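# Close the refrigerator door fully without slamming it

## Task

Push the refrigerator door until it is completely closed. It must stay closed by itself at the end, not because the robot is holding it. The door must not be banged open or closed, nothing may drop a long way, and the robot must not topple or be left leaning.

## Robot and tools

Robot: a Hello Robot Stretch 4, about 1.6 m tall. It has an omni-wheel base (rim no more than 0.23 m from the base origin), a lift on a vertical mast, one arm that telescopes straight forward, a wrist with yaw, pitch and roll, and a two-finger gripper. There is only one arm, so every command is a single set of values, not one per arm. A loose object may occasionally get nudged by something outside the robot's control.

Frames: the base frame sits on the floor under the base centre, x forward, y left, z up. hand_pose is reported in this frame and marks a point between the open fingertips; with all wrist joints at zero its axes line up with the base frame. The printed hand position may be somewhat wrong. The odometry frame is the base frame as it was when the scene began.

execute_actions: argument actions is a list holding one action or none (empty list just reports state and images). cameras picks which images return: head_camera, head_left_camera, head_right_camera, wrist_camera, or all (omitted or null also means all; [] means none). An action may contain base, joints, or both, plus optional pace and contact_limits; alternatively it contains only end_of_arm. All motions in an action start together.
- base: exactly one key, each a relative offset from where the base last reported itself. translate_m (metres, forward positive, -2 to 2) drives straight; strafe_m (metres, left positive, -2 to 2) slides sideways; rotate_rad (radians, counter-clockwise/left positive, -3.2 to 3.2) spins in place.
- joints: absolute targets by name. lift_m 0 to 1.2 m; arm_m 0 to 0.55 m extension; wrist_yaw_rad -1.134 to 4.276 (0 points ahead, positive turns left, 3.14 stowed back, past 3.4 the arm may block it); wrist_pitch_rad -1.117 to 4.259 (0 level, 1.57 pointing down); wrist_roll_rad -1.117 to 4.259 (0 keeps the fingers level, positive is clockwise viewed from behind); gripper_m -0.038 to 0.141 m fingertip gap (negative means fingers squeeze together). Done tolerances: lift and arm ±0.004, yaw ±0.02, pitch ±0.05, roll ±0.02, gripper ±0.004. Joint targets outside range get clipped and flagged; any other bad value or unknown key rejects the whole call.
- pace: slow, default, fast or max. Base top speeds are 0.1/0.3/0.4/0.6 m/s and 1/2/3/4 rad/s; with the lift above 0.2 these are further reduced, down to 0.3 m/s and 1 rad/s at 1.2.
- contact_limits: only arm_m, from 0 (gentlest) to 0.75 (strongest), default 0.5; the arm stops when it pushes harder than this.
- end_of_arm: "enable_torque" re-powers wrist or gripper motors that shut off.
A single action runs at most 15 s. A joint or base left out of an action may still be driving toward an earlier target. If a result reports a stop, any later motion calls in the same reply are skipped.

wait: seconds from 0 to 10; returns state and images without commanding anything. zoom_image: camera plus region [x0, y0, x1, y1] in image pixels (origin top-left, max 504 by 504) for a closer look at that camera's latest image. finished_scene: pass scene number; it is final, so call it only once the door is shut and stays shut with the robot not touching it.

Reading results: lidar_m lists 12 distances in metres, 30-degree sectors starting straight ahead and going counter-clockwise (4th left, 7th behind, 10th right); "-" means nothing seen or closer than 0.25 m. It sees from about 0.15 m up and misses glass and thin legs. wrist_depth_mm is a 7x7 grid of depths (100 to 2000 mm) from the wrist camera, top-left first. base_odometry counts wheel rotation, so slip appears as motion; heading is -3.142 to 3.142. If turned_by_wheels and turned_by_imu differ by more than roughly 0.1 rad, the base likely bumped something or slipped. base_tilt is in degrees (forward and right positive). base_status and joint_status: done, off_target, contact_stop_at_<key> (hit something; that part goes slack), limit_stop_at_<name> (built-in limit, including own_body and tilt above 6 degrees), time_out, torque_fault (wrist motor overloaded and went limp; send enable_torque). on_its_own covers things not commanded this call; its "held at" is the held target, not the actual position. motor_effort is percent of maximum, positive toward larger joint values, with the peak in brackets; unusual effort at rest suggests pushing or carrying. For wheel_0, wheel_1, wheel_2 positive means turning right.

Cameras: head_camera on the mast top looking forward and down (rotate the base to look around); head_left_camera and head_right_camera are fisheyes beside it, aimed steeper and showing the base and arm; wrist_camera sits behind the fingers with the fingertips near the bottom of its image. Calibration data are given per camera; small errors exist.

Start-up: to unfold the wrist, one action with lift_m 0.4 and wrist_yaw_rad 0 works.

Cautions: close the door with steady, moderate motions at slow or default pace so it does not slam; use a low arm contact limit when pushing. Avoid hard pushes with the gripper high, which can tip the robot, and avoid pressing the gripper into surfaces during base or arm moves (torque faults). Tilted-up plus rolled wrist poses can trigger own_body stops. Don't knock items out of the fridge. Finish with the robot clear of the door so the door stays closed on its own.

Each tool is called after ">>>" by a JSON object that holds its "api" and its "payload", one argument or row to a line.

## Session

>>> {"api": "execute_actions", "payload": {
  "actions": []
}}

Scene clock: 0.00 s.
base_odometry: x=+0.000 y=+0.000 heading=+0.000 (m, m, rad; odometry frame)
turned_by_wheels: +0.000 (rad since the last result)
turned_by_imu: +0.000 (rad since the last result)
base_tilt: forward=-0.1 right=-1.0 (deg)
lidar_m: 1.02 0.90 0.82 2.64 3.11 1.00 1.05 1.22 1.04 1.06 1.17 1.02
base_status: not commanded
joint_positions: lift_m=+0.153 arm_m=+0.001 wrist_yaw_rad=+3.081 wrist_pitch_rad=+0.020 wrist_roll_rad=+0.011 gripper_m=+0.057
joint_status: not commanded
motor_effort: lift_m=+19 arm_m=+0 wrist_yaw_rad=+0 wrist_pitch_rad=-7 wrist_roll_rad=+2 gripper_m=+0 wheel_0=+0 wheel_1=+0 wheel_2=+0 (%)
hand_pose: x=-0.1109 y=+0.1046 z=+0.3251 quat_wxyz=(+0.030, -0.010, +0.006, +0.999) (m; base frame)
wrist_depth_mm: - 137 1182 1138 - - - / - 137 1160 1138 - - - / 107 138 1160 1138 - - - / 134 150 1205 1160 - - - / 1308 1281 1182 1160 1808 1983 1921 / 1160 1160 193 1160 204 1118 1098 / 809 788 842 109 831 768 778
pictures: head_camera, head_left_camera, head_right_camera, wrist_camera
Images, in order (width x height): head_camera 420x560, head_left_camera 420x672, head_right_camera 420x672, wrist_camera 616x392.

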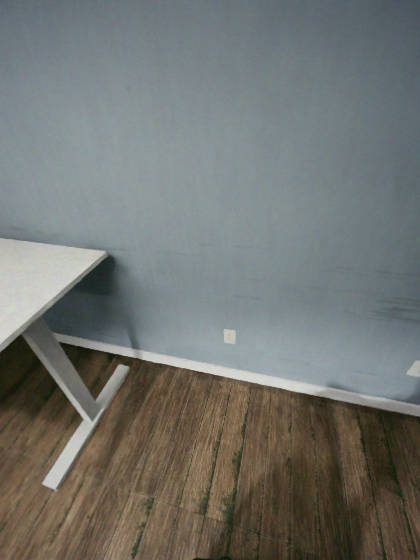

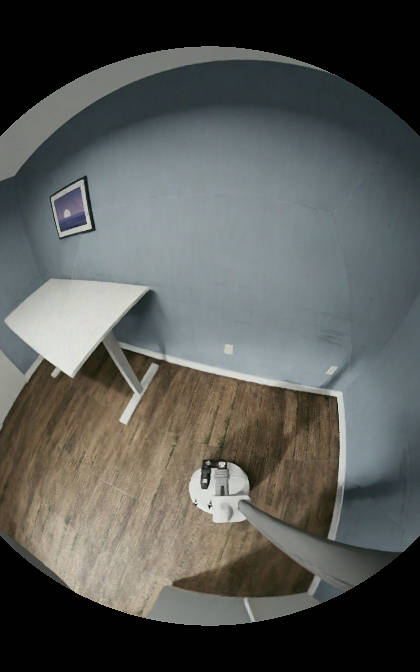

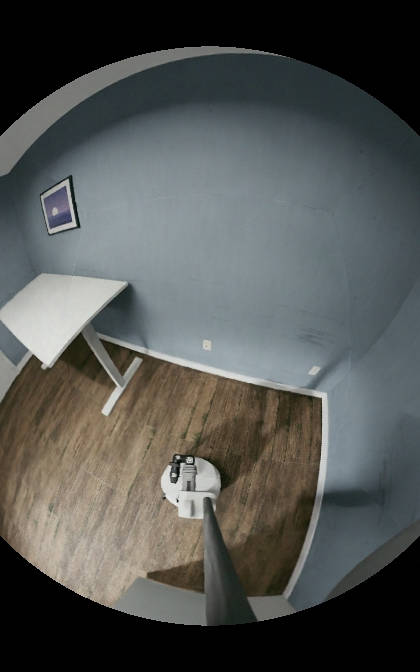

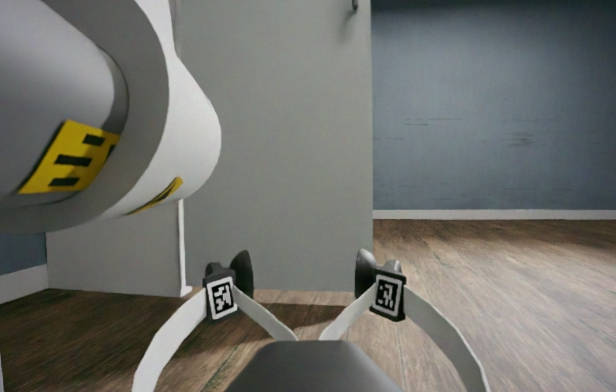

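>>> {"api": "execute_actions", "payload": {
  "actions": [
    {"base":{"rotate_rad":3.14}}
  ]
}}

Scene clock: 5.20 s.
base_odometry: x=+0.000 y=+0.000 heading=+3.140 (m, m, rad; odometry frame)
turned_by_wheels: +3.140 (rad since the last result)
turned_by_imu: +3.080 (rad since the last result)
base_tilt: forward=+0.0 right=-1.0 (deg)
lidar_m: 1.02 1.21 1.06 1.06 1.21 1.03 1.05 0.92 0.83 2.64 3.09 0.97
base_status: done
joint_positions: lift_m=+0.153 arm_m=+0.001 wrist_yaw_rad=+3.081 wrist_pitch_rad=+0.020 wrist_roll_rad=+0.011 gripper_m=+0.057
joint_status: not commanded
motor_effort: lift_m=+19(19) arm_m=+0(0) wrist_yaw_rad=+0(0) wrist_pitch_rad=-6(6) wrist_roll_rad=+1(2) gripper_m=-2(3) wheel_0=+0(5) wheel_1=+0(6) wheel_2=+1(7) (%)
hand_pose: x=-0.1109 y=+0.1046 z=+0.3251 quat_wxyz=(+0.030, -0.010, +0.006, +0.999) (m; base frame)
wrist_depth_mm: - 137 1160 1138 1098 1060 1025 / - 138 1182 1160 1118 1078 1025 / 107 139 1182 1138 1098 1060 1042 / 134 150 1205 1160 1098 1078 1042 / 1308 1255 1205 1160 1138 1098 1042 / 1118 1160 193 1138 203 1060 1025 / 798 778 854 108 842 768 788
pictures: head_camera, head_left_camera, head_right_camera, wrist_camera
camera_calibration (this result's frames):
wrist_camera: T_world_to_cam=[[0.101981, 0.994303, -0.0310157, -0.0836598], [0.0599845, -0.0372679, -0.997503, 0.382007], [-0.992976, 0.0998663, -0.0634433, 0.125982], [0, 0, 0, 1]] pos_world=[0.110714, 0.0848384, 0.386451]
Images, in order (width x height): head_camera 420x560, head_left_camera 420x672, head_right_camera 420x672, wrist_camera 616x392.

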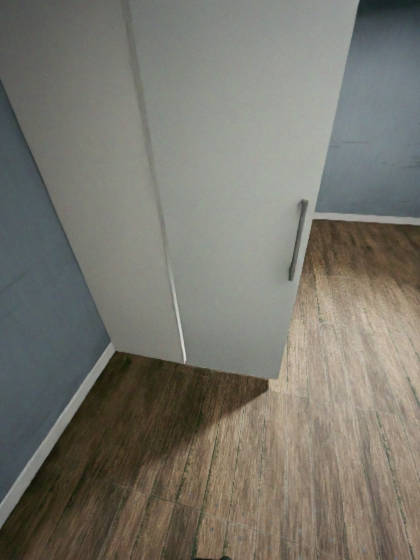

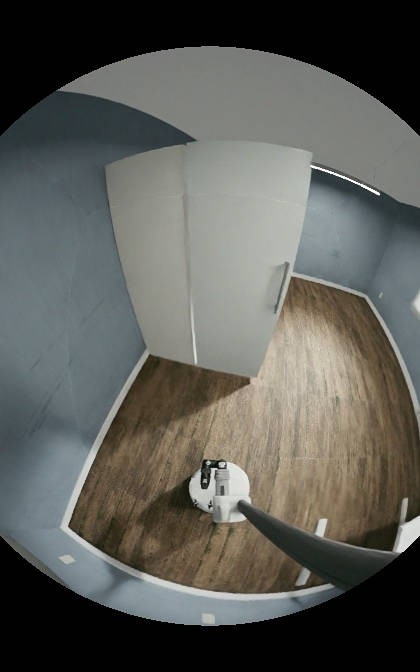

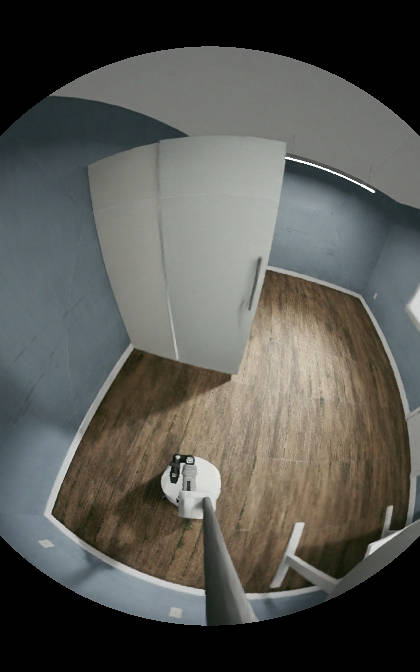

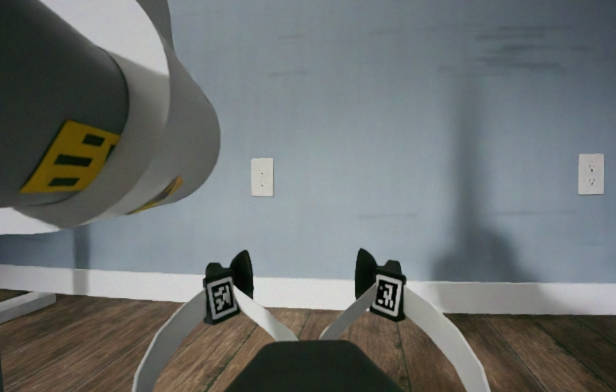

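>>> {"api": "execute_actions", "payload": {
  "actions": [
    {"base":{"rotate_rad":-0.22},"joints":{"lift_m":0.4,"wrist_yaw_rad":0,"wrist_pitch_rad":0,"gripper_m":0.0}}
  ],
  "cameras": ["head_camera"]
}}

>>> {"api": "execute_actions", "payload": {
  "actions": [
    {"base":{"strafe_m":-0.55}}
  ],
  "cameras": []
}}

>>> {"api": "execute_actions", "payload": {
  "actions": [
    {"base":{"translate_m":0.75}}
  ],
  "cameras": ["head_camera","head_left_camera"]
}}

Scene clock: 22.30 s.
base_odometry: x=+0.000 y=+0.000 heading=+2.920 (m, m, rad; odometry frame)
turned_by_wheels: -0.220 (rad since the last result)
turned_by_imu: -0.214 (rad since the last result)
base_tilt: forward=-0.1 right=-1.0 (deg)
lidar_m: 0.97 1.06 1.08 1.04 1.10 1.06 1.03 1.06 0.81 1.04 2.76 3.77
base_status: done
joint_positions: lift_m=+0.400 arm_m=+0.001 wrist_yaw_rad=+0.001 wrist_pitch_rad=+0.003 wrist_roll_rad=+0.011 gripper_m=+0.000
joint_status: all done
motor_effort: lift_m=+23(22) arm_m=+0(1) wrist_yaw_rad=-1(6) wrist_pitch_rad=-7(9) wrist_roll_rad=+2(1) gripper_m=-5(5) wheel_0=+0(7) wheel_1=-1(5) wheel_2=-1(5) (%)
hand_pose: x=+0.4603 y=-0.0873 z=+0.5771 quat_wxyz=(+1.000, +0.005, +0.001, +0.000) (m; base frame)
wrist_depth_mm: 809 798 798 809 - - - / 798 809 820 809 - - - / 831 809 820 831 - - - / 831 809 809 831 - - - / 842 809 820 820 - - - / 831 820 188 196 186 1863 1808 / 854 820 820 109 1308 1281 1336
pictures: head_camera
Images, in order (width x height): head_camera 420x560.

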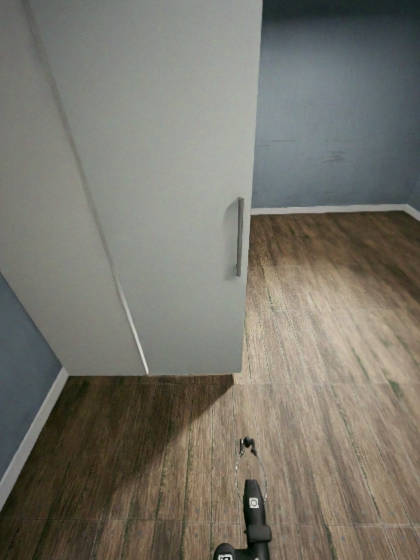

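Scene clock: 25.47 s.
base_odometry: x=+0.121 y=+0.537 heading=+2.920 (m, m, rad; odometry frame)
turned_by_wheels: +0.000 (rad since the last result)
turned_by_imu: +0.001 (rad since the last result)
base_tilt: forward=+0.0 right=-1.0 (deg)
lidar_m: 3.66 1.05 1.55 1.58 1.45 1.09 0.85 0.36 0.34 1.20 2.21 3.13
base_status: done
joint_positions: lift_m=+0.400 arm_m=+0.001 wrist_yaw_rad=+0.000 wrist_pitch_rad=+0.003 wrist_roll_rad=+0.011 gripper_m=+0.000
joint_status: not commanded
motor_effort: lift_m=+21(23) arm_m=-1(1) wrist_yaw_rad=-1(2) wrist_pitch_rad=-7(7) wrist_roll_rad=+1(2) gripper_m=-7(4) wheel_0=-1(9) wheel_1=+1(8) wheel_2=+0(1) (%)
hand_pose: x=+0.4603 y=-0.0873 z=+0.5772 quat_wxyz=(+1.000, +0.005, +0.001, +0.000) (m; base frame)
wrist_depth_mm: 788 - - - - - - / 788 - - - - - - / 798 - - - - - - / 788 - - - - - - / 809 - - - - - - / 809 1983 188 195 186 1983 1863 / 809 1281 1336 109 1336 1308 1308
pictures: none
No camera images: the call's "cameras" was empty. Leave "cameras" out to get every camera's image.

Scene clock: 29.43 s.
base_odometry: x=-0.611 y=+0.701 heading=+2.920 (m, m, rad; odometry frame)
turned_by_wheels: +0.000 (rad since the last result)
turned_by_imu: +0.003 (rad since the last result)
base_tilt: forward=-0.1 right=-1.0 (deg)
lidar_m: 2.92 2.14 0.47 1.39 1.67 1.88 1.02 1.01 1.47 2.09 2.25 3.02
base_status: done
joint_positions: lift_m=+0.400 arm_m=+0.001 wrist_yaw_rad=+0.000 wrist_pitch_rad=+0.003 wrist_roll_rad=+0.011 gripper_m=+0.000
joint_status: not commanded
motor_effort: lift_m=+22(21) arm_m=-1(1) wrist_yaw_rad=-1(1) wrist_pitch_rad=-7(8) wrist_roll_rad=+2(2) gripper_m=-4(4) wheel_0=+1(7) wheel_1=+1(6) wheel_2=+1(7) (%)
hand_pose: x=+0.4603 y=-0.0873 z=+0.5772 quat_wxyz=(+1.000, +0.005, +0.001, +0.000) (m; base frame)
wrist_depth_mm: - - - - - - - / - - - - - - - / - - - - - - - / - - - - - - - / - - - - - - - / 1921 1921 188 195 185 1921 1863 / 1336 1336 1336 109 1308 1281 1308
pictures: head_camera, head_left_camera
Images, in order (width x height): head_camera 420x560, head_left_camera 420x672.

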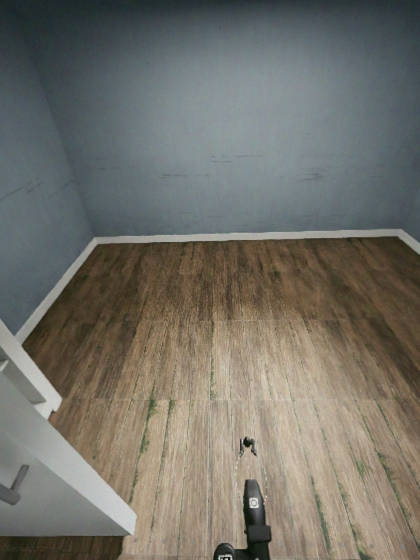

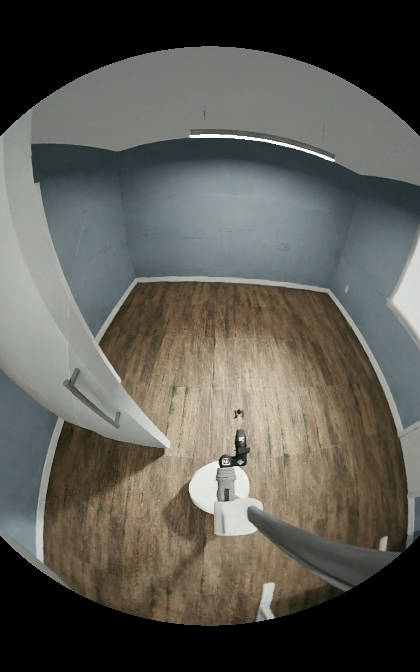

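>>> {"api": "execute_actions", "payload": {
  "actions": [
    {"base":{"translate_m":0.8}}
  ],
  "cameras": []
}}

>>> {"api": "execute_actions", "payload": {
  "actions": [
    {"base":{"rotate_rad":1.57}}
  ],
  "cameras": ["head_camera","head_left_camera"]
}}

Scene clock: 36.57 s.
base_odometry: x=-1.391 y=+0.877 heading=+2.920 (m, m, rad; odometry frame)
turned_by_wheels: +0.000 (rad since the last result)
turned_by_imu: +0.003 (rad since the last result)
base_tilt: forward=-0.1 right=-1.0 (deg)
lidar_m: 2.12 2.08 1.58 0.93 0.61 0.56 2.16 1.89 2.23 2.14 2.28 2.19
base_status: done
joint_positions: lift_m=+0.400 arm_m=+0.001 wrist_yaw_rad=+0.000 wrist_pitch_rad=+0.003 wrist_roll_rad=+0.011 gripper_m=+0.000
joint_status: not commanded
motor_effort: lift_m=+22(21) arm_m=+0(1) wrist_yaw_rad=-1(1) wrist_pitch_rad=-7(6) wrist_roll_rad=+2(2) gripper_m=-2(6) wheel_0=+1(9) wheel_1=+0(5) wheel_2=+1(9) (%)
hand_pose: x=+0.4603 y=-0.0874 z=+0.5772 quat_wxyz=(+1.000, +0.005, +0.001, +0.000) (m; base frame)
wrist_depth_mm: 1863 1863 1921 1921 1921 1921 1921 / 1863 1863 1983 1921 1983 1921 1921 / 1921 1921 1863 1921 1863 1921 1921 / 1921 1921 1921 1921 1921 1863 1983 / 1921 1983 1983 1921 1983 1921 1921 / 1921 1983 187 196 186 1921 1863 / 1366 1336 1308 109 1336 1308 1336
pictures: none
No camera images: the call's "cameras" was empty. Leave "cameras" out to get every camera's image.

Scene clock: 38.63 s.
base_odometry: x=-1.391 y=+0.877 heading=-1.793 (m, m, rad; odometry frame)
turned_by_wheels: +1.570 (rad since the last result)
turned_by_imu: +1.540 (rad since the last result)
base_tilt: forward=-0.2 right=-1.0 (deg)
lidar_m: 0.92 0.57 0.55 1.82 1.89 2.29 2.19 2.31 2.21 2.13 2.10 1.58
base_status: done
joint_positions: lift_m=+0.400 arm_m=+0.001 wrist_yaw_rad=+0.000 wrist_pitch_rad=+0.003 wrist_roll_rad=+0.011 gripper_m=+0.000
joint_status: not commanded
motor_effort: lift_m=+22(21) arm_m=-1(1) wrist_yaw_rad=-1(1) wrist_pitch_rad=-7(7) wrist_roll_rad=+2(1) gripper_m=-4(2) wheel_0=+0(7) wheel_1=-1(6) wheel_2=+1(7) (%)
hand_pose: x=+0.4603 y=-0.0874 z=+0.5772 quat_wxyz=(+1.000, +0.005, +0.001, +0.000) (m; base frame)
wrist_depth_mm: 750 991 1205 1182 1281 1281 1308 / 750 917 1042 1042 1336 1308 1308 / 759 1060 1205 1205 1336 1308 1336 / 759 1060 1182 768 1336 1308 1336 / 768 931 1205 768 1336 1336 1336 / 768 1060 187 195 186 1336 1366 / 768 904 1060 109 1336 1281 1308
pictures: head_camera, head_left_camera
Images, in order (width x height): head_camera 420x560, head_left_camera 420x672.

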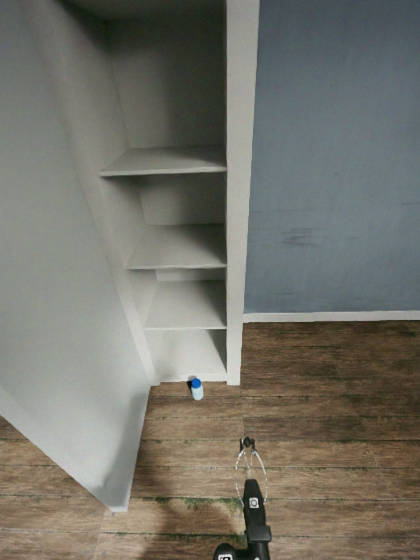

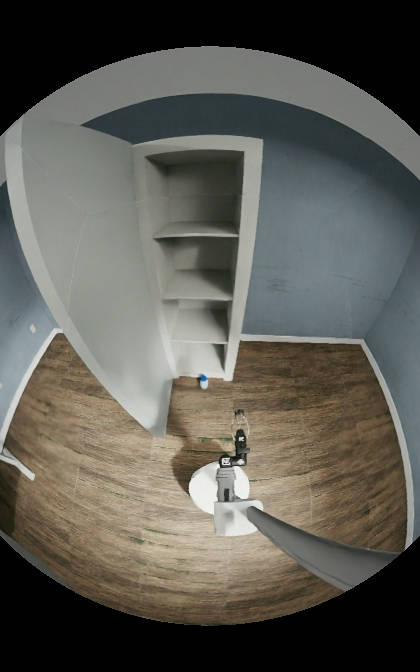

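>>> {"api": "execute_actions", "payload": {
  "actions": [
    {"base":{"rotate_rad":0.375},"joints":{"lift_m":0.25,"wrist_pitch_rad":0.7,"gripper_m":0.13,"arm_m":0.3}}
  ],
  "cameras": ["head_camera","wrist_camera"]
}}

Scene clock: 48.50 s.
base_odometry: x=-1.391 y=+0.877 heading=-1.418 (m, m, rad; odometry frame)
turned_by_wheels: +0.375 (rad since the last result)
turned_by_imu: +0.369 (rad since the last result)
base_tilt: forward=+0.0 right=-0.9 (deg)
lidar_m: 0.73 0.55 2.15 1.82 2.37 2.18 2.25 2.30 2.13 2.16 1.66 0.97
base_status: done
joint_positions: lift_m=+0.250 arm_m=+0.299 wrist_yaw_rad=+0.000 wrist_pitch_rad=+0.702 wrist_roll_rad=+0.011 gripper_m=+0.130
joint_status: all done
motor_effort: lift_m=+14(23) arm_m=+6(4) wrist_yaw_rad=-1(1) wrist_pitch_rad=-4(4) wrist_roll_rad=+2(2) gripper_m=+1(4) wheel_0=+1(2) wheel_1=+0(5) wheel_2=+1(7) (%)
hand_pose: x=+0.6901 y=-0.0874 z=+0.2423 quat_wxyz=(+0.939, +0.005, +0.344, -0.002) (m; base frame)
wrist_depth_mm: 306 389 521 732 831 778 668 / 317 404 564 668 683 707 585 / 327 430 603 597 554 559 517 / 340 449 634 654 496 535 488 / 353 455 554 559 530 559 530 / 370 455 462 484 462 477 492 / 418 430 439 109 445 433 436
pictures: head_camera, wrist_camera
camera_calibration (this result's frames):
wrist_camera: T_world_to_cam=[[-0.0520039, -0.998644, 0.00236726, -0.0529905], [-0.676744, 0.0334977, -0.735456, 0.695419], [0.734379, -0.0398486, -0.677568, -0.12016], [0, 0, 0, 1]] pos_world=[0.556108, -0.0810018, 0.430159]
Images, in order (width x height): head_camera 420x560, wrist_camera 616x392.

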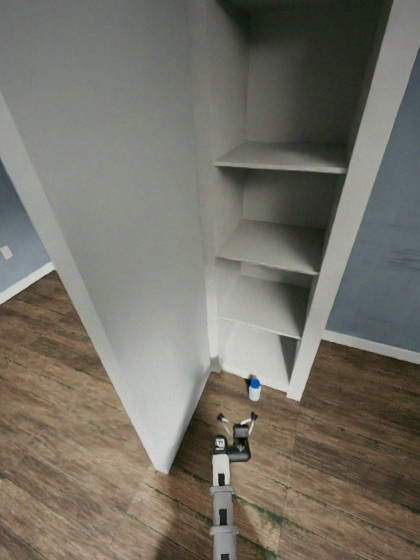

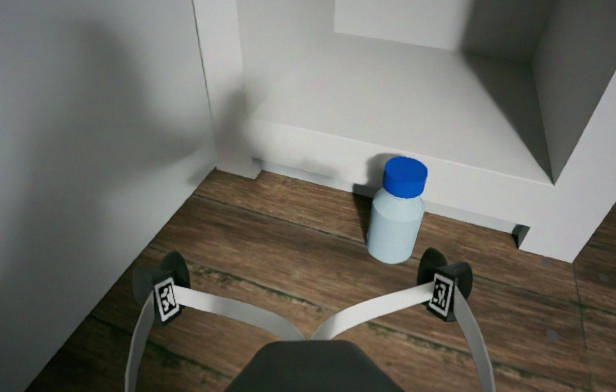

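>>> {"api": "execute_actions", "payload": {
  "actions": [
    {"base":{"strafe_m":-0.11},"joints":{"lift_m":0.09,"arm_m":0.42}}
  ],
  "cameras": ["head_camera","wrist_camera"]
}}

Scene clock: 54.20 s.
base_odometry: x=-1.500 y=+0.860 heading=-1.418 (m, m, rad; odometry frame)
turned_by_wheels: +0.000 (rad since the last result)
turned_by_imu: +0.001 (rad since the last result)
base_tilt: forward=-0.1 right=-0.9 (deg)
lidar_m: 0.86 0.61 2.37 1.94 2.41 2.21 2.30 2.18 2.02 2.06 1.60 0.93
base_status: done
joint_positions: lift_m=+0.090 arm_m=+0.419 wrist_yaw_rad=+0.000 wrist_pitch_rad=+0.702 wrist_roll_rad=+0.011 gripper_m=+0.130
joint_status: all done
motor_effort: lift_m=+14(15) arm_m=+6(7) wrist_yaw_rad=+0(1) wrist_pitch_rad=-4(4) wrist_roll_rad=+1(2) gripper_m=+1(2) wheel_0=-1(4) wheel_1=+0(9) wheel_2=+0(1) (%)
hand_pose: x=+0.8101 y=-0.0874 z=+0.0823 quat_wxyz=(+0.939, +0.005, +0.344, -0.002) (m; base frame)
wrist_depth_mm: 362 399 436 439 442 439 424 / 375 427 382 347 330 334 340 / 392 473 452 285 342 317 294 / 404 407 407 304 399 384 325 / 349 349 349 338 353 353 342 / 301 291 291 307 294 298 306 / 271 270 277 109 279 272 277
pictures: head_camera, wrist_camera
camera_calibration (this result's frames):
wrist_camera: T_world_to_cam=[[-0.0520874, -0.99864, 0.00237055, -0.0463227], [-0.676787, 0.0335544, -0.735414, 0.658963], [0.734334, -0.0399102, -0.677614, -0.316666], [0, 0, 0, 1]] pos_world=[0.676103, -0.081009, 0.270143]
Images, in order (width x height): head_camera 420x560, wrist_camera 616x392.

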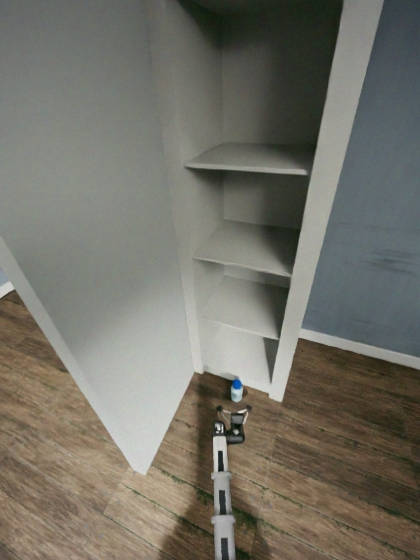

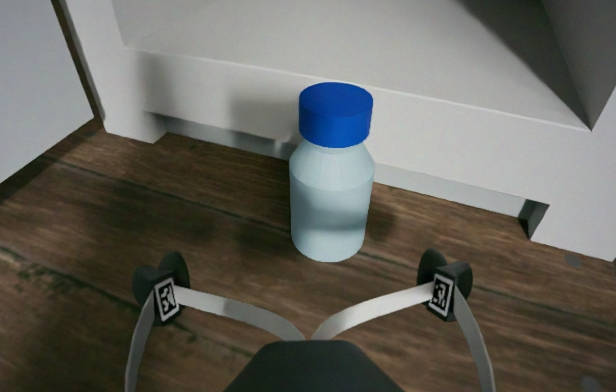

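>>> {"api": "execute_actions", "payload": {
  "actions": [
    {"joints":{"arm_m":0.525},"pace":"slow"}
  ],
  "cameras": ["wrist_camera"]
}}

Scene clock: 60.73 s.
base_odometry: x=-1.500 y=+0.860 heading=-1.418 (m, m, rad; odometry frame)
turned_by_wheels: +0.000 (rad since the last result)
turned_by_imu: +0.002 (rad since the last result)
base_tilt: forward=+0.0 right=-0.9 (deg)
lidar_m: 0.88 0.61 2.42 1.90 2.42 2.22 2.29 2.18 2.03 2.06 1.61 0.92
base_status: not commanded
joint_positions: lift_m=+0.090 arm_m=+0.524 wrist_yaw_rad=+0.000 wrist_pitch_rad=+0.702 wrist_roll_rad=+0.011 gripper_m=+0.130
joint_status: all done
motor_effort: lift_m=+14(14) arm_m=+7(8) wrist_yaw_rad=-1(0) wrist_pitch_rad=-5(5) wrist_roll_rad=+1(2) gripper_m=+1(2) wheel_0=+0(1) wheel_1=+0(0) wheel_2=+0(0) (%)
hand_pose: x=+0.9151 y=-0.0874 z=+0.0823 quat_wxyz=(+0.939, +0.005, +0.344, -0.002) (m; base frame)
wrist_depth_mm: 293 347 413 439 442 442 452 / 324 327 327 327 329 334 338 / 362 336 294 273 263 265 267 / 392 394 382 208 202 239 229 / 345 347 349 216 210 264 248 / 303 289 293 212 209 298 301 / 271 270 277 109 273 271 277
pictures: wrist_camera
camera_calibration (this result's frames):
wrist_camera: T_world_to_cam=[[-0.0520872, -0.99864, 0.00237053, -0.0408558], [-0.676787, 0.0335542, -0.735414, 0.729998], [0.734334, -0.03991, -0.677614, -0.393742], [0, 0, 0, 1]] pos_world=[0.781063, -0.081009, 0.270143]
Images, in order (width x height): wrist_camera 616x392.

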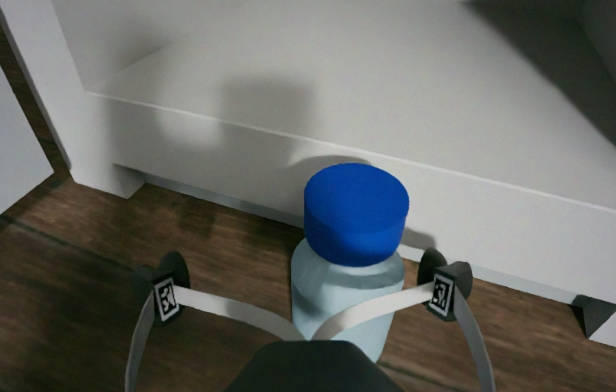

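>>> {"api": "execute_actions", "payload": {
  "actions": [
    {"joints":{"gripper_m":0.01}}
  ],
  "cameras": ["wrist_camera"]
}}

>>> {"api": "execute_actions", "payload": {
  "actions": [
    {"joints":{"lift_m":0.11}}
  ],
  "cameras": []
}}

>>> {"api": "execute_actions", "payload": {
  "actions": [
    {"joints":{"arm_m":0.15}}
  ],
  "cameras": ["wrist_camera","head_camera"]
}}

Scene clock: 66.73 s.
base_odometry: x=-1.500 y=+0.860 heading=-1.418 (m, m, rad; odometry frame)
turned_by_wheels: +0.000 (rad since the last result)
turned_by_imu: +0.002 (rad since the last result)
base_tilt: forward=-0.1 right=-0.9 (deg)
lidar_m: 0.87 0.60 2.39 1.91 2.40 2.21 2.30 2.18 2.02 2.06 1.62 0.94
base_status: not commanded
joint_positions: lift_m=+0.090 arm_m=+0.524 wrist_yaw_rad=+0.000 wrist_pitch_rad=+0.706 wrist_roll_rad=+0.011 gripper_m=+0.010
joint_status: all done
motor_effort: lift_m=+15(15) arm_m=+6(6) wrist_yaw_rad=+0(2) wrist_pitch_rad=-15(16) wrist_roll_rad=+2(2) gripper_m=-20(25) wheel_0=+0(0) wheel_1=+0(0) wheel_2=+0(0) (%)
hand_pose: x=+0.9144 y=-0.0875 z=+0.0814 quat_wxyz=(+0.938, +0.005, +0.346, -0.002) (m; base frame)
wrist_depth_mm: 294 349 415 427 430 424 436 / 327 319 317 317 322 324 329 / 359 336 296 266 258 259 262 / 387 394 377 183 266 240 229 / 343 343 345 185 329 268 249 / 298 300 187 201 191 297 303 / 268 259 268 108 270 270 274
pictures: wrist_camera
camera_calibration (this result's frames):
wrist_camera: T_world_to_cam=[[-0.0522941, -0.998628, 0.00256832, -0.0407635], [-0.67956, 0.033701, -0.732846, 0.731192], [0.731754, -0.0400688, -0.68039, -0.391281], [0, 0, 0, 1]] pos_world=[0.781079, -0.0810277, 0.269732]
Images, in order (width x height): wrist_camera 616x392.

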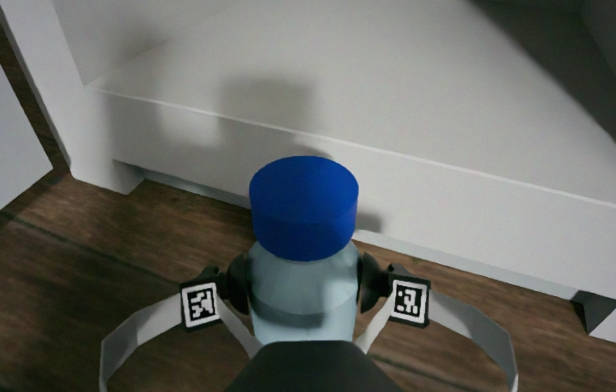

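Scene clock: 67.53 s.
base_odometry: x=-1.500 y=+0.860 heading=-1.418 (m, m, rad; odometry frame)
turned_by_wheels: +0.000 (rad since the last result)
turned_by_imu: +0.000 (rad since the last result)
base_tilt: forward=-0.1 right=-1.0 (deg)
lidar_m: 0.86 0.61 2.40 1.94 2.40 2.22 2.29 2.19 2.03 2.06 1.62 0.92
base_status: not commanded
joint_positions: lift_m=+0.110 arm_m=+0.524 wrist_yaw_rad=+0.000 wrist_pitch_rad=+0.706 wrist_roll_rad=+0.011 gripper_m=+0.010
joint_status: all done
motor_effort: lift_m=+24(25) arm_m=+6(6) wrist_yaw_rad=+0(0) wrist_pitch_rad=-16(16) wrist_roll_rad=+2(2) gripper_m=-18(24) wheel_0=+0(0) wheel_1=+0(0) wheel_2=+0(0) (%)
hand_pose: x=+0.9143 y=-0.0875 z=+0.1006 quat_wxyz=(+0.938, +0.005, +0.346, -0.002) (m; base frame)
wrist_depth_mm: 294 351 452 480 488 477 496 / 327 343 359 359 364 366 375 / 362 338 304 291 293 294 297 / 399 404 340 182 266 253 245 / 366 366 370 184 294 271 249 / 320 324 187 202 191 317 307 / 287 281 290 108 290 289 294
pictures: none
No camera images: the call's "cameras" was empty. Leave "cameras" out to get every camera's image.

Scene clock: 69.77 s.
base_odometry: x=-1.500 y=+0.860 heading=-1.418 (m, m, rad; odometry frame)
turned_by_wheels: +0.000 (rad since the last result)
turned_by_imu: +0.001 (rad since the last result)
base_tilt: forward=-0.1 right=-1.0 (deg)
lidar_m: 0.90 0.61 2.40 1.92 2.40 2.21 2.30 2.20 2.03 2.06 1.61 0.93
base_status: not commanded
joint_positions: lift_m=+0.110 arm_m=+0.151 wrist_yaw_rad=+0.000 wrist_pitch_rad=+0.706 wrist_roll_rad=+0.011 gripper_m=+0.010
joint_status: all done
motor_effort: lift_m=+24(24) arm_m=-6(5) wrist_yaw_rad=+0(1) wrist_pitch_rad=-17(18) wrist_roll_rad=+1(2) gripper_m=-18(20) wheel_0=+0(1) wheel_1=+0(0) wheel_2=+0(0) (%)
hand_pose: x=+0.5415 y=-0.0874 z=+0.1005 quat_wxyz=(+0.938, +0.005, +0.346, -0.002) (m; base frame)
wrist_depth_mm: 459 591 621 564 535 480 866 / 477 609 647 621 585 535 676 / 512 512 512 521 521 525 525 / 430 430 433 182 436 436 439 / 370 370 370 185 373 373 375 / 324 324 187 201 191 319 325 / 287 282 289 109 290 290 294
pictures: head_camera, wrist_camera
camera_calibration (this result's frames):
wrist_camera: T_world_to_cam=[[-0.0522627, -0.99863, 0.00260366, -0.0603268], [-0.680058, 0.033681, -0.732384, 0.49202], [0.731293, -0.040047, -0.680887, -0.105109], [0, 0, 0, 1]] pos_world=[0.408314, -0.0810251, 0.288938]
Images, in order (width x height): head_camera 420x560, wrist_camera 616x392.

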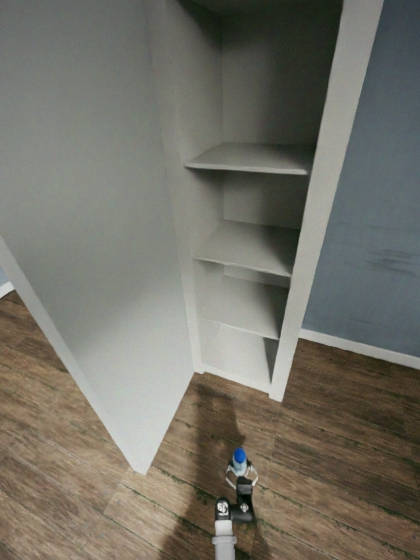

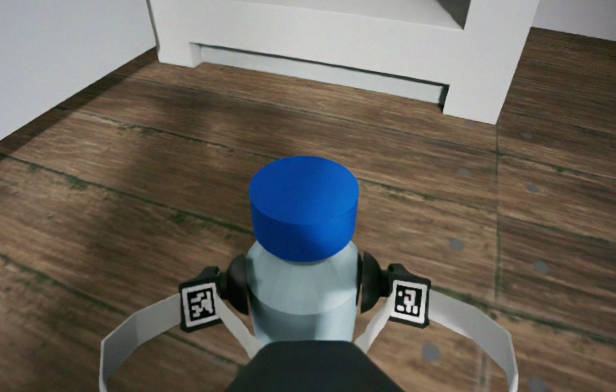

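>>> {"api": "execute_actions", "payload": {
  "actions": [
    {"base":{"rotate_rad":-1.945},"joints":{"arm_m":0.3}}
  ],
  "cameras": []
}}

>>> {"api": "execute_actions", "payload": {
  "actions": [
    {"joints":{"lift_m":0.089}}
  ],
  "cameras": []
}}

>>> {"api": "execute_actions", "payload": {
  "actions": [
    {"joints":{"gripper_m":0.12}}
  ],
  "cameras": ["wrist_camera"]
}}

>>> {"api": "execute_actions", "payload": {
  "actions": [
    {"joints":{"arm_m":0.0}}
  ],
  "cameras": ["wrist_camera"]
}}

>>> {"api": "execute_actions", "payload": {
  "actions": [
    {"base":{"translate_m":-1.05},"joints":{"lift_m":0.35,"wrist_pitch_rad":0,"gripper_m":-0.01}}
  ],
  "cameras": ["head_camera","head_left_camera"]
}}

Scene clock: 76.70 s.
base_odometry: x=-1.500 y=+0.860 heading=+2.920 (m, m, rad; odometry frame)
turned_by_wheels: -1.945 (rad since the last result)
turned_by_imu: -1.905 (rad since the last result)
base_tilt: forward=-0.1 right=-1.0 (deg)
lidar_m: 2.02 2.05 1.55 0.93 0.74 0.62 2.25 2.03 2.31 2.19 2.34 2.07
base_status: done
joint_positions: lift_m=+0.110 arm_m=+0.299 wrist_yaw_rad=+0.000 wrist_pitch_rad=+0.706 wrist_roll_rad=+0.011 gripper_m=+0.010
joint_status: all done
motor_effort: lift_m=+24(24) arm_m=+5(7) wrist_yaw_rad=-1(5) wrist_pitch_rad=-15(18) wrist_roll_rad=+2(2) gripper_m=-15(23) wheel_0=+1(9) wheel_1=-1(9) wheel_2=-1(9) (%)
hand_pose: x=+0.6896 y=-0.0874 z=+0.1007 quat_wxyz=(+0.938, +0.005, +0.346, -0.002) (m; base frame)
wrist_depth_mm: 831 831 854 866 854 854 878 / 634 647 640 640 647 654 661 / 512 512 517 512 517 521 521 / 427 427 430 182 436 436 439 / 368 370 368 186 373 373 370 / 320 322 187 201 191 319 325 / 287 279 289 109 290 287 294
pictures: none
No camera images: the call's "cameras" was empty. Leave "cameras" out to get every camera's image.

Scene clock: 77.50 s.
base_odometry: x=-1.500 y=+0.860 heading=+2.920 (m, m, rad; odometry frame)
turned_by_wheels: +0.000 (rad since the last result)
turned_by_imu: +0.000 (rad since the last result)
base_tilt: forward=-0.1 right=-1.0 (deg)
lidar_m: 2.03 2.07 1.55 0.92 0.75 0.62 2.26 2.03 2.28 2.18 2.35 2.09
base_status: not commanded
joint_positions: lift_m=+0.089 arm_m=+0.299 wrist_yaw_rad=+0.000 wrist_pitch_rad=+0.706 wrist_roll_rad=+0.011 gripper_m=+0.010
joint_status: all done
motor_effort: lift_m=+16(26) arm_m=+5(5) wrist_yaw_rad=+0(0) wrist_pitch_rad=-17(16) wrist_roll_rad=+1(2) gripper_m=-17(19) wheel_0=+1(1) wheel_1=-1(1) wheel_2=-1(1) (%)
hand_pose: x=+0.6895 y=-0.0874 z=+0.0803 quat_wxyz=(+0.938, +0.005, +0.346, -0.002) (m; base frame)
wrist_depth_mm: 788 778 788 798 798 788 820 / 597 597 597 597 603 609 615 / 477 477 480 480 484 484 488 / 397 399 402 182 402 404 404 / 342 343 343 185 349 347 345 / 298 301 187 201 191 296 303 / 266 260 268 109 271 267 273
pictures: none
No camera images: the call's "cameras" was empty. Leave "cameras" out to get every camera's image.

Scene clock: 79.47 s.
base_odometry: x=-1.500 y=+0.860 heading=+2.920 (m, m, rad; odometry frame)
turned_by_wheels: +0.000 (rad since the last result)
turned_by_imu: +0.001 (rad since the last result)
base_tilt: forward=-0.1 right=-1.0 (deg)
lidar_m: 2.04 2.04 1.53 0.93 0.75 0.61 2.25 2.02 2.29 2.17 2.35 2.10
base_status: not commanded
joint_positions: lift_m=+0.089 arm_m=+0.299 wrist_yaw_rad=+0.000 wrist_pitch_rad=+0.702 wrist_roll_rad=+0.011 gripper_m=+0.120
joint_status: all done
motor_effort: lift_m=+16(16) arm_m=+5(5) wrist_yaw_rad=-1(0) wrist_pitch_rad=-6(17) wrist_roll_rad=+2(1) gripper_m=-3(24) wheel_0=+1(1) wheel_1=-1(1) wheel_2=-1(1) (%)
hand_pose: x=+0.6902 y=-0.0874 z=+0.0810 quat_wxyz=(+0.939, +0.005, +0.344, -0.002) (m; base frame)
wrist_depth_mm: 809 798 820 820 820 809 842 / 609 609 609 609 609 621 634 / 484 484 488 488 492 496 500 / 402 404 404 193 410 413 413 / 343 345 340 198 351 353 351 / 300 294 290 211 293 300 306 / 268 270 276 108 278 272 277
pictures: wrist_camera
camera_calibration (this result's frames):
wrist_camera: T_world_to_cam=[[-0.052121, -0.998638, 0.00240993, -0.0525559], [-0.677301, 0.0335761, -0.73494, 0.577153], [0.733858, -0.039938, -0.678128, -0.229084], [0, 0, 0, 1]] pos_world=[0.556281, -0.0810121, 0.268951]
Images, in order (width x height): wrist_camera 616x392.

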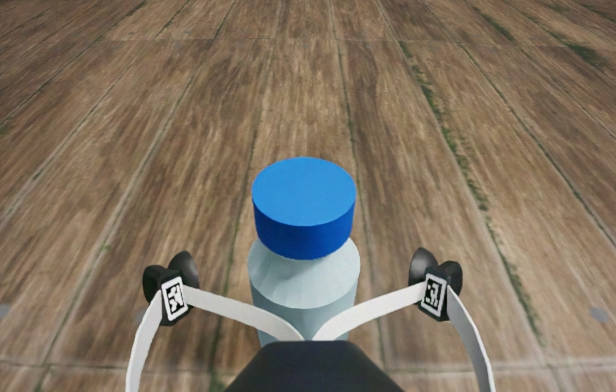

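Scene clock: 81.47 s.
base_odometry: x=-1.500 y=+0.860 heading=+2.920 (m, m, rad; odometry frame)
turned_by_wheels: +0.000 (rad since the last result)
turned_by_imu: +0.001 (rad since the last result)
base_tilt: forward=-0.1 right=-1.0 (deg)
lidar_m: 0.66 2.02 1.52 0.92 0.77 0.63 2.24 2.01 2.28 2.19 2.34 2.08
base_status: not commanded
joint_positions: lift_m=+0.089 arm_m=+0.002 wrist_yaw_rad=+0.000 wrist_pitch_rad=+0.702 wrist_roll_rad=+0.011 gripper_m=+0.120
joint_status: all done
motor_effort: lift_m=+16(16) arm_m=-6(4) wrist_yaw_rad=+0(1) wrist_pitch_rad=-6(6) wrist_roll_rad=+2(2) gripper_m=-1(1) wheel_0=+1(1) wheel_1=-1(1) wheel_2=-1(1) (%)
hand_pose: x=+0.3930 y=-0.0874 z=+0.0811 quat_wxyz=(+0.939, +0.005, +0.344, -0.002) (m; base frame)
wrist_depth_mm: 809 798 820 768 831 831 854 / 621 615 621 455 615 627 634 / 492 488 492 473 496 496 500 / 407 407 413 407 413 415 415 / 347 351 351 353 353 353 355 / 303 296 293 309 294 300 309 / 271 270 278 109 281 273 278
pictures: wrist_camera
camera_calibration (this result's frames):
wrist_camera: T_world_to_cam=[[-0.0522542, -0.998631, 0.00239023, -0.0680202], [-0.677017, 0.0336658, -0.735197, 0.375849], [0.73411, -0.0400354, -0.67785, -0.0110675], [0, 0, 0, 1]] pos_world=[0.259027, -0.0810235, 0.268984]
Images, in order (width x height): wrist_camera 616x392.

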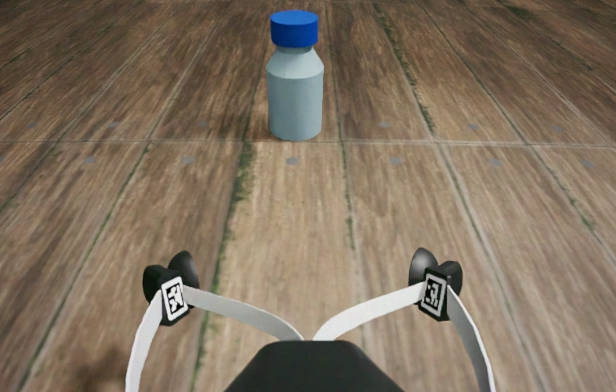

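Scene clock: 86.47 s.
base_odometry: x=-0.476 y=+0.629 heading=+2.920 (m, m, rad; odometry frame)
turned_by_wheels: +0.000 (rad since the last result)
turned_by_imu: +0.000 (rad since the last result)
base_tilt: forward=-0.1 right=-0.9 (deg)
lidar_m: 1.73 0.53 0.55 1.53 1.65 1.72 1.07 0.89 1.25 2.15 2.28 3.16
base_status: done
joint_positions: lift_m=+0.350 arm_m=+0.002 wrist_yaw_rad=+0.000 wrist_pitch_rad=+0.003 wrist_roll_rad=+0.011 gripper_m=-0.010
joint_status: all done
motor_effort: lift_m=+22(24) arm_m=-6(6) wrist_yaw_rad=+0(0) wrist_pitch_rad=-7(14) wrist_roll_rad=+1(2) gripper_m=-6(6) wheel_0=+0(4) wheel_1=+1(6) wheel_2=-2(7) (%)
hand_pose: x=+0.4612 y=-0.0874 z=+0.5271 quat_wxyz=(+1.000, +0.005, +0.001, +0.000) (m; base frame)
wrist_depth_mm: - - - - - - - / - - - - - - - / - - - - - - - / - - - - - - - / - - - - - - - / 1808 1808 185 204 187 1756 1708 / 1229 1205 1229 109 1205 1160 1205
pictures: head_camera, head_left_camera
Images, in order (width x height): head_camera 420x560, head_left_camera 420x672.

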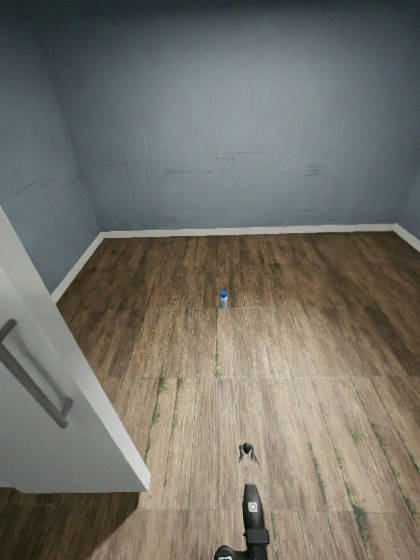

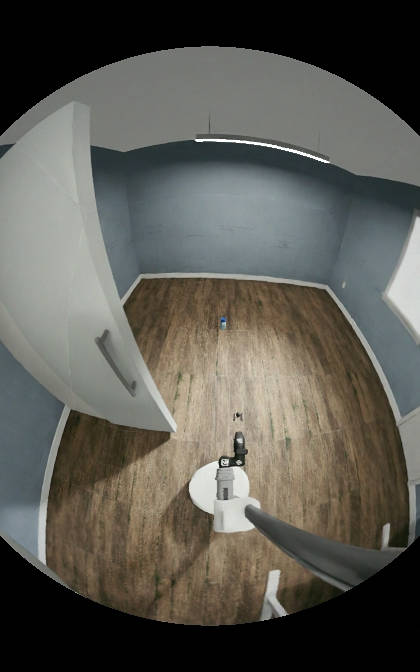

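>>> {"api": "execute_actions", "payload": {
  "actions": [
    {"base":{"translate_m":-0.2}}
  ],
  "cameras": []
}}

>>> {"api": "execute_actions", "payload": {
  "actions": [
    {"base":{"strafe_m":0.66}}
  ],
  "cameras": ["head_camera"]
}}

>>> {"api": "execute_actions", "payload": {
  "actions": [
    {"base":{"translate_m":0.3},"pace":"slow"}
  ],
  "cameras": ["head_camera","head_left_camera"]
}}

Scene clock: 94.53 s.
base_odometry: x=-0.280 y=+0.585 heading=+2.920 (m, m, rad; odometry frame)
turned_by_wheels: +0.000 (rad since the last result)
turned_by_imu: +0.001 (rad since the last result)
base_tilt: forward=-0.1 right=-0.9 (deg)
lidar_m: 1.91 0.68 0.94 1.55 1.64 1.51 1.07 0.69 0.97 2.12 2.29 3.24
base_status: done
joint_positions: lift_m=+0.350 arm_m=+0.002 wrist_yaw_rad=+0.000 wrist_pitch_rad=+0.003 wrist_roll_rad=+0.011 gripper_m=-0.010
joint_status: not commanded
motor_effort: lift_m=+22(22) arm_m=-6(6) wrist_yaw_rad=+0(0) wrist_pitch_rad=-7(8) wrist_roll_rad=+1(1) gripper_m=-8(6) wheel_0=+0(2) wheel_1=-2(7) wheel_2=-1(8) (%)
hand_pose: x=+0.4612 y=-0.0874 z=+0.5271 quat_wxyz=(+1.000, +0.005, +0.001, +0.000) (m; base frame)
wrist_depth_mm: - - - - - - - / - - - - - - - / - - - - - - - / - - - - - - - / - - - - - - - / 1756 1756 185 204 187 1708 1708 / 1229 1205 1229 108 1205 1205 1205
pictures: none
No camera images: the call's "cameras" was empty. Leave "cameras" out to get every camera's image.

Scene clock: 98.07 s.
base_odometry: x=-0.426 y=-0.058 heading=+2.920 (m, m, rad; odometry frame)
turned_by_wheels: +0.000 (rad since the last result)
turned_by_imu: +0.001 (rad since the last result)
base_tilt: forward=-0.1 right=-0.9 (deg)
lidar_m: 0.63 0.66 0.91 0.87 0.91 1.36 1.43 1.32 1.14 2.79 2.99 0.63
base_status: done
joint_positions: lift_m=+0.350 arm_m=+0.002 wrist_yaw_rad=+0.000 wrist_pitch_rad=+0.003 wrist_roll_rad=+0.011 gripper_m=-0.010
joint_status: not commanded
motor_effort: lift_m=+21(23) arm_m=-6(6) wrist_yaw_rad=+0(0) wrist_pitch_rad=-7(7) wrist_roll_rad=+1(1) gripper_m=-8(9) wheel_0=+1(8) wheel_1=-2(8) wheel_2=+0(0) (%)
hand_pose: x=+0.4612 y=-0.0874 z=+0.5271 quat_wxyz=(+1.000, +0.005, +0.001, +0.000) (m; base frame)
wrist_depth_mm: 404 410 415 415 418 421 - / 410 413 415 418 421 424 - / 410 415 415 421 421 427 - / 413 415 421 424 427 430 - / 413 418 421 421 430 430 - / 418 421 185 204 186 430 1708 / 418 418 424 109 430 433 1205
pictures: head_camera
Images, in order (width x height): head_camera 420x560.

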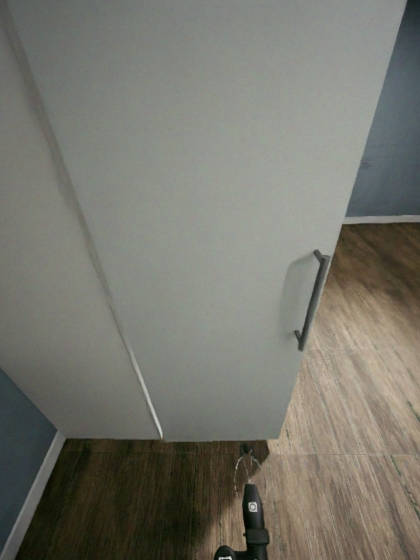

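Scene clock: 102.33 s.
base_odometry: x=-0.718 y=+0.007 heading=+2.920 (m, m, rad; odometry frame)
turned_by_wheels: +0.000 (rad since the last result)
turned_by_imu: +0.002 (rad since the last result)
base_tilt: forward=-0.1 right=-1.0 (deg)
lidar_m: 0.47 0.42 0.53 0.87 0.92 1.32 1.73 1.34 1.34 2.82 2.99 0.66
base_status: done
joint_positions: lift_m=+0.350 arm_m=+0.001 wrist_yaw_rad=+0.000 wrist_pitch_rad=+0.002 wrist_roll_rad=+0.011 gripper_m=-0.010
joint_status: not commanded
motor_effort: lift_m=+21(22) arm_m=-1(6) wrist_yaw_rad=+1(14) wrist_pitch_rad=-5(7) wrist_roll_rad=+2(2) gripper_m=-9(8) wheel_0=+2(5) wheel_1=+2(4) wheel_2=-1(9) (%)
hand_pose: x=+0.4603 y=-0.0875 z=+0.5274 quat_wxyz=(+1.000, +0.005, +0.001, +0.000) (m; base frame)
wrist_depth_mm: 260 294 342 404 - - - / 262 296 343 410 - - - / 259 296 345 410 - - - / 262 297 347 413 - - - / 262 297 347 392 - - - / 264 297 185 203 187 1756 1708 / 265 286 338 108 1160 1182 1229
pictures: head_camera, head_left_camera
Images, in order (width x height): head_camera 420x560, head_left_camera 420x672.

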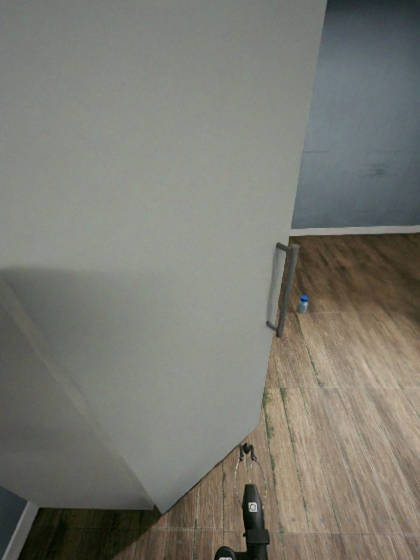

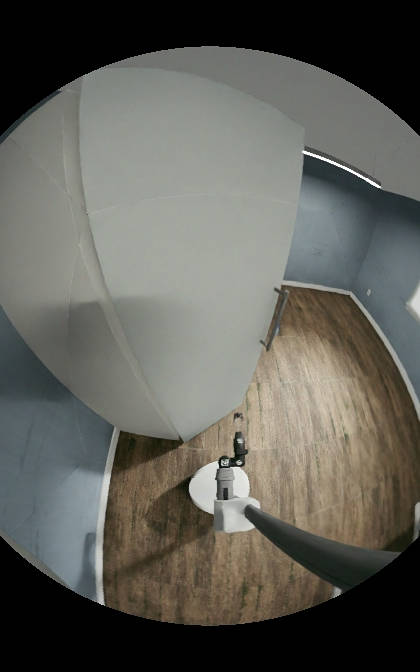

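>>> {"api": "execute_actions", "payload": {
  "actions": [
    {"joints":{"arm_m":0.25},"pace":"slow"}
  ],
  "cameras": ["head_camera","head_left_camera"]
}}

Scene clock: 109.03 s.
base_odometry: x=-0.718 y=+0.007 heading=+2.920 (m, m, rad; odometry frame)
turned_by_wheels: +0.000 (rad since the last result)
turned_by_imu: +0.002 (rad since the last result)
base_tilt: forward=-0.1 right=-1.0 (deg)
lidar_m: 0.89 0.45 0.54 0.87 0.93 1.35 1.72 1.33 1.30 2.81 2.97 1.79
base_status: not commanded
joint_positions: lift_m=+0.350 arm_m=+0.249 wrist_yaw_rad=+0.000 wrist_pitch_rad=+0.002 wrist_roll_rad=+0.011 gripper_m=-0.010
joint_status: all done
motor_effort: lift_m=+22(22) arm_m=+7(6) wrist_yaw_rad=+0(1) wrist_pitch_rad=-5(4) wrist_roll_rad=+2(1) gripper_m=-4(5) wheel_0=+2(2) wheel_1=+1(2) wheel_2=-1(1) (%)
hand_pose: x=+0.7082 y=-0.0875 z=+0.5274 quat_wxyz=(+1.000, +0.005, +0.001, +0.000) (m; base frame)
wrist_depth_mm: 484 - - - - - - / 488 - - - - - - / 477 - - - - - - / 477 - - - - - - / 477 - - - - - - / 484 1756 185 204 186 1756 1708 / 484 1229 1205 109 1205 1160 1205
pictures: head_camera, head_left_camera
Images, in order (width x height): head_camera 420x560, head_left_camera 420x672.

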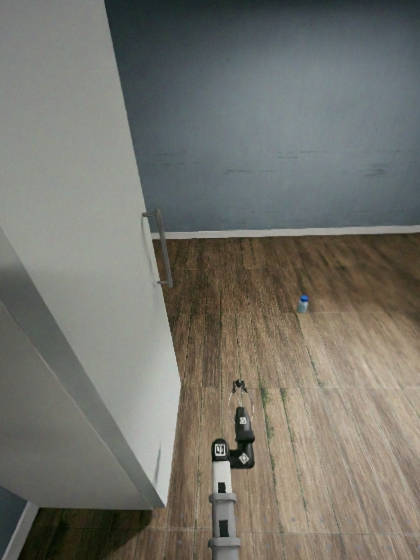

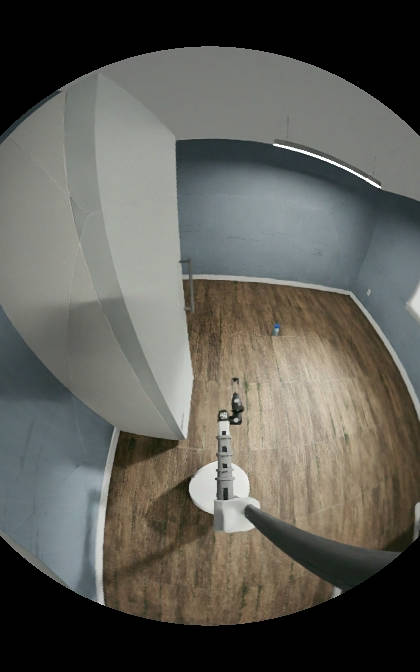

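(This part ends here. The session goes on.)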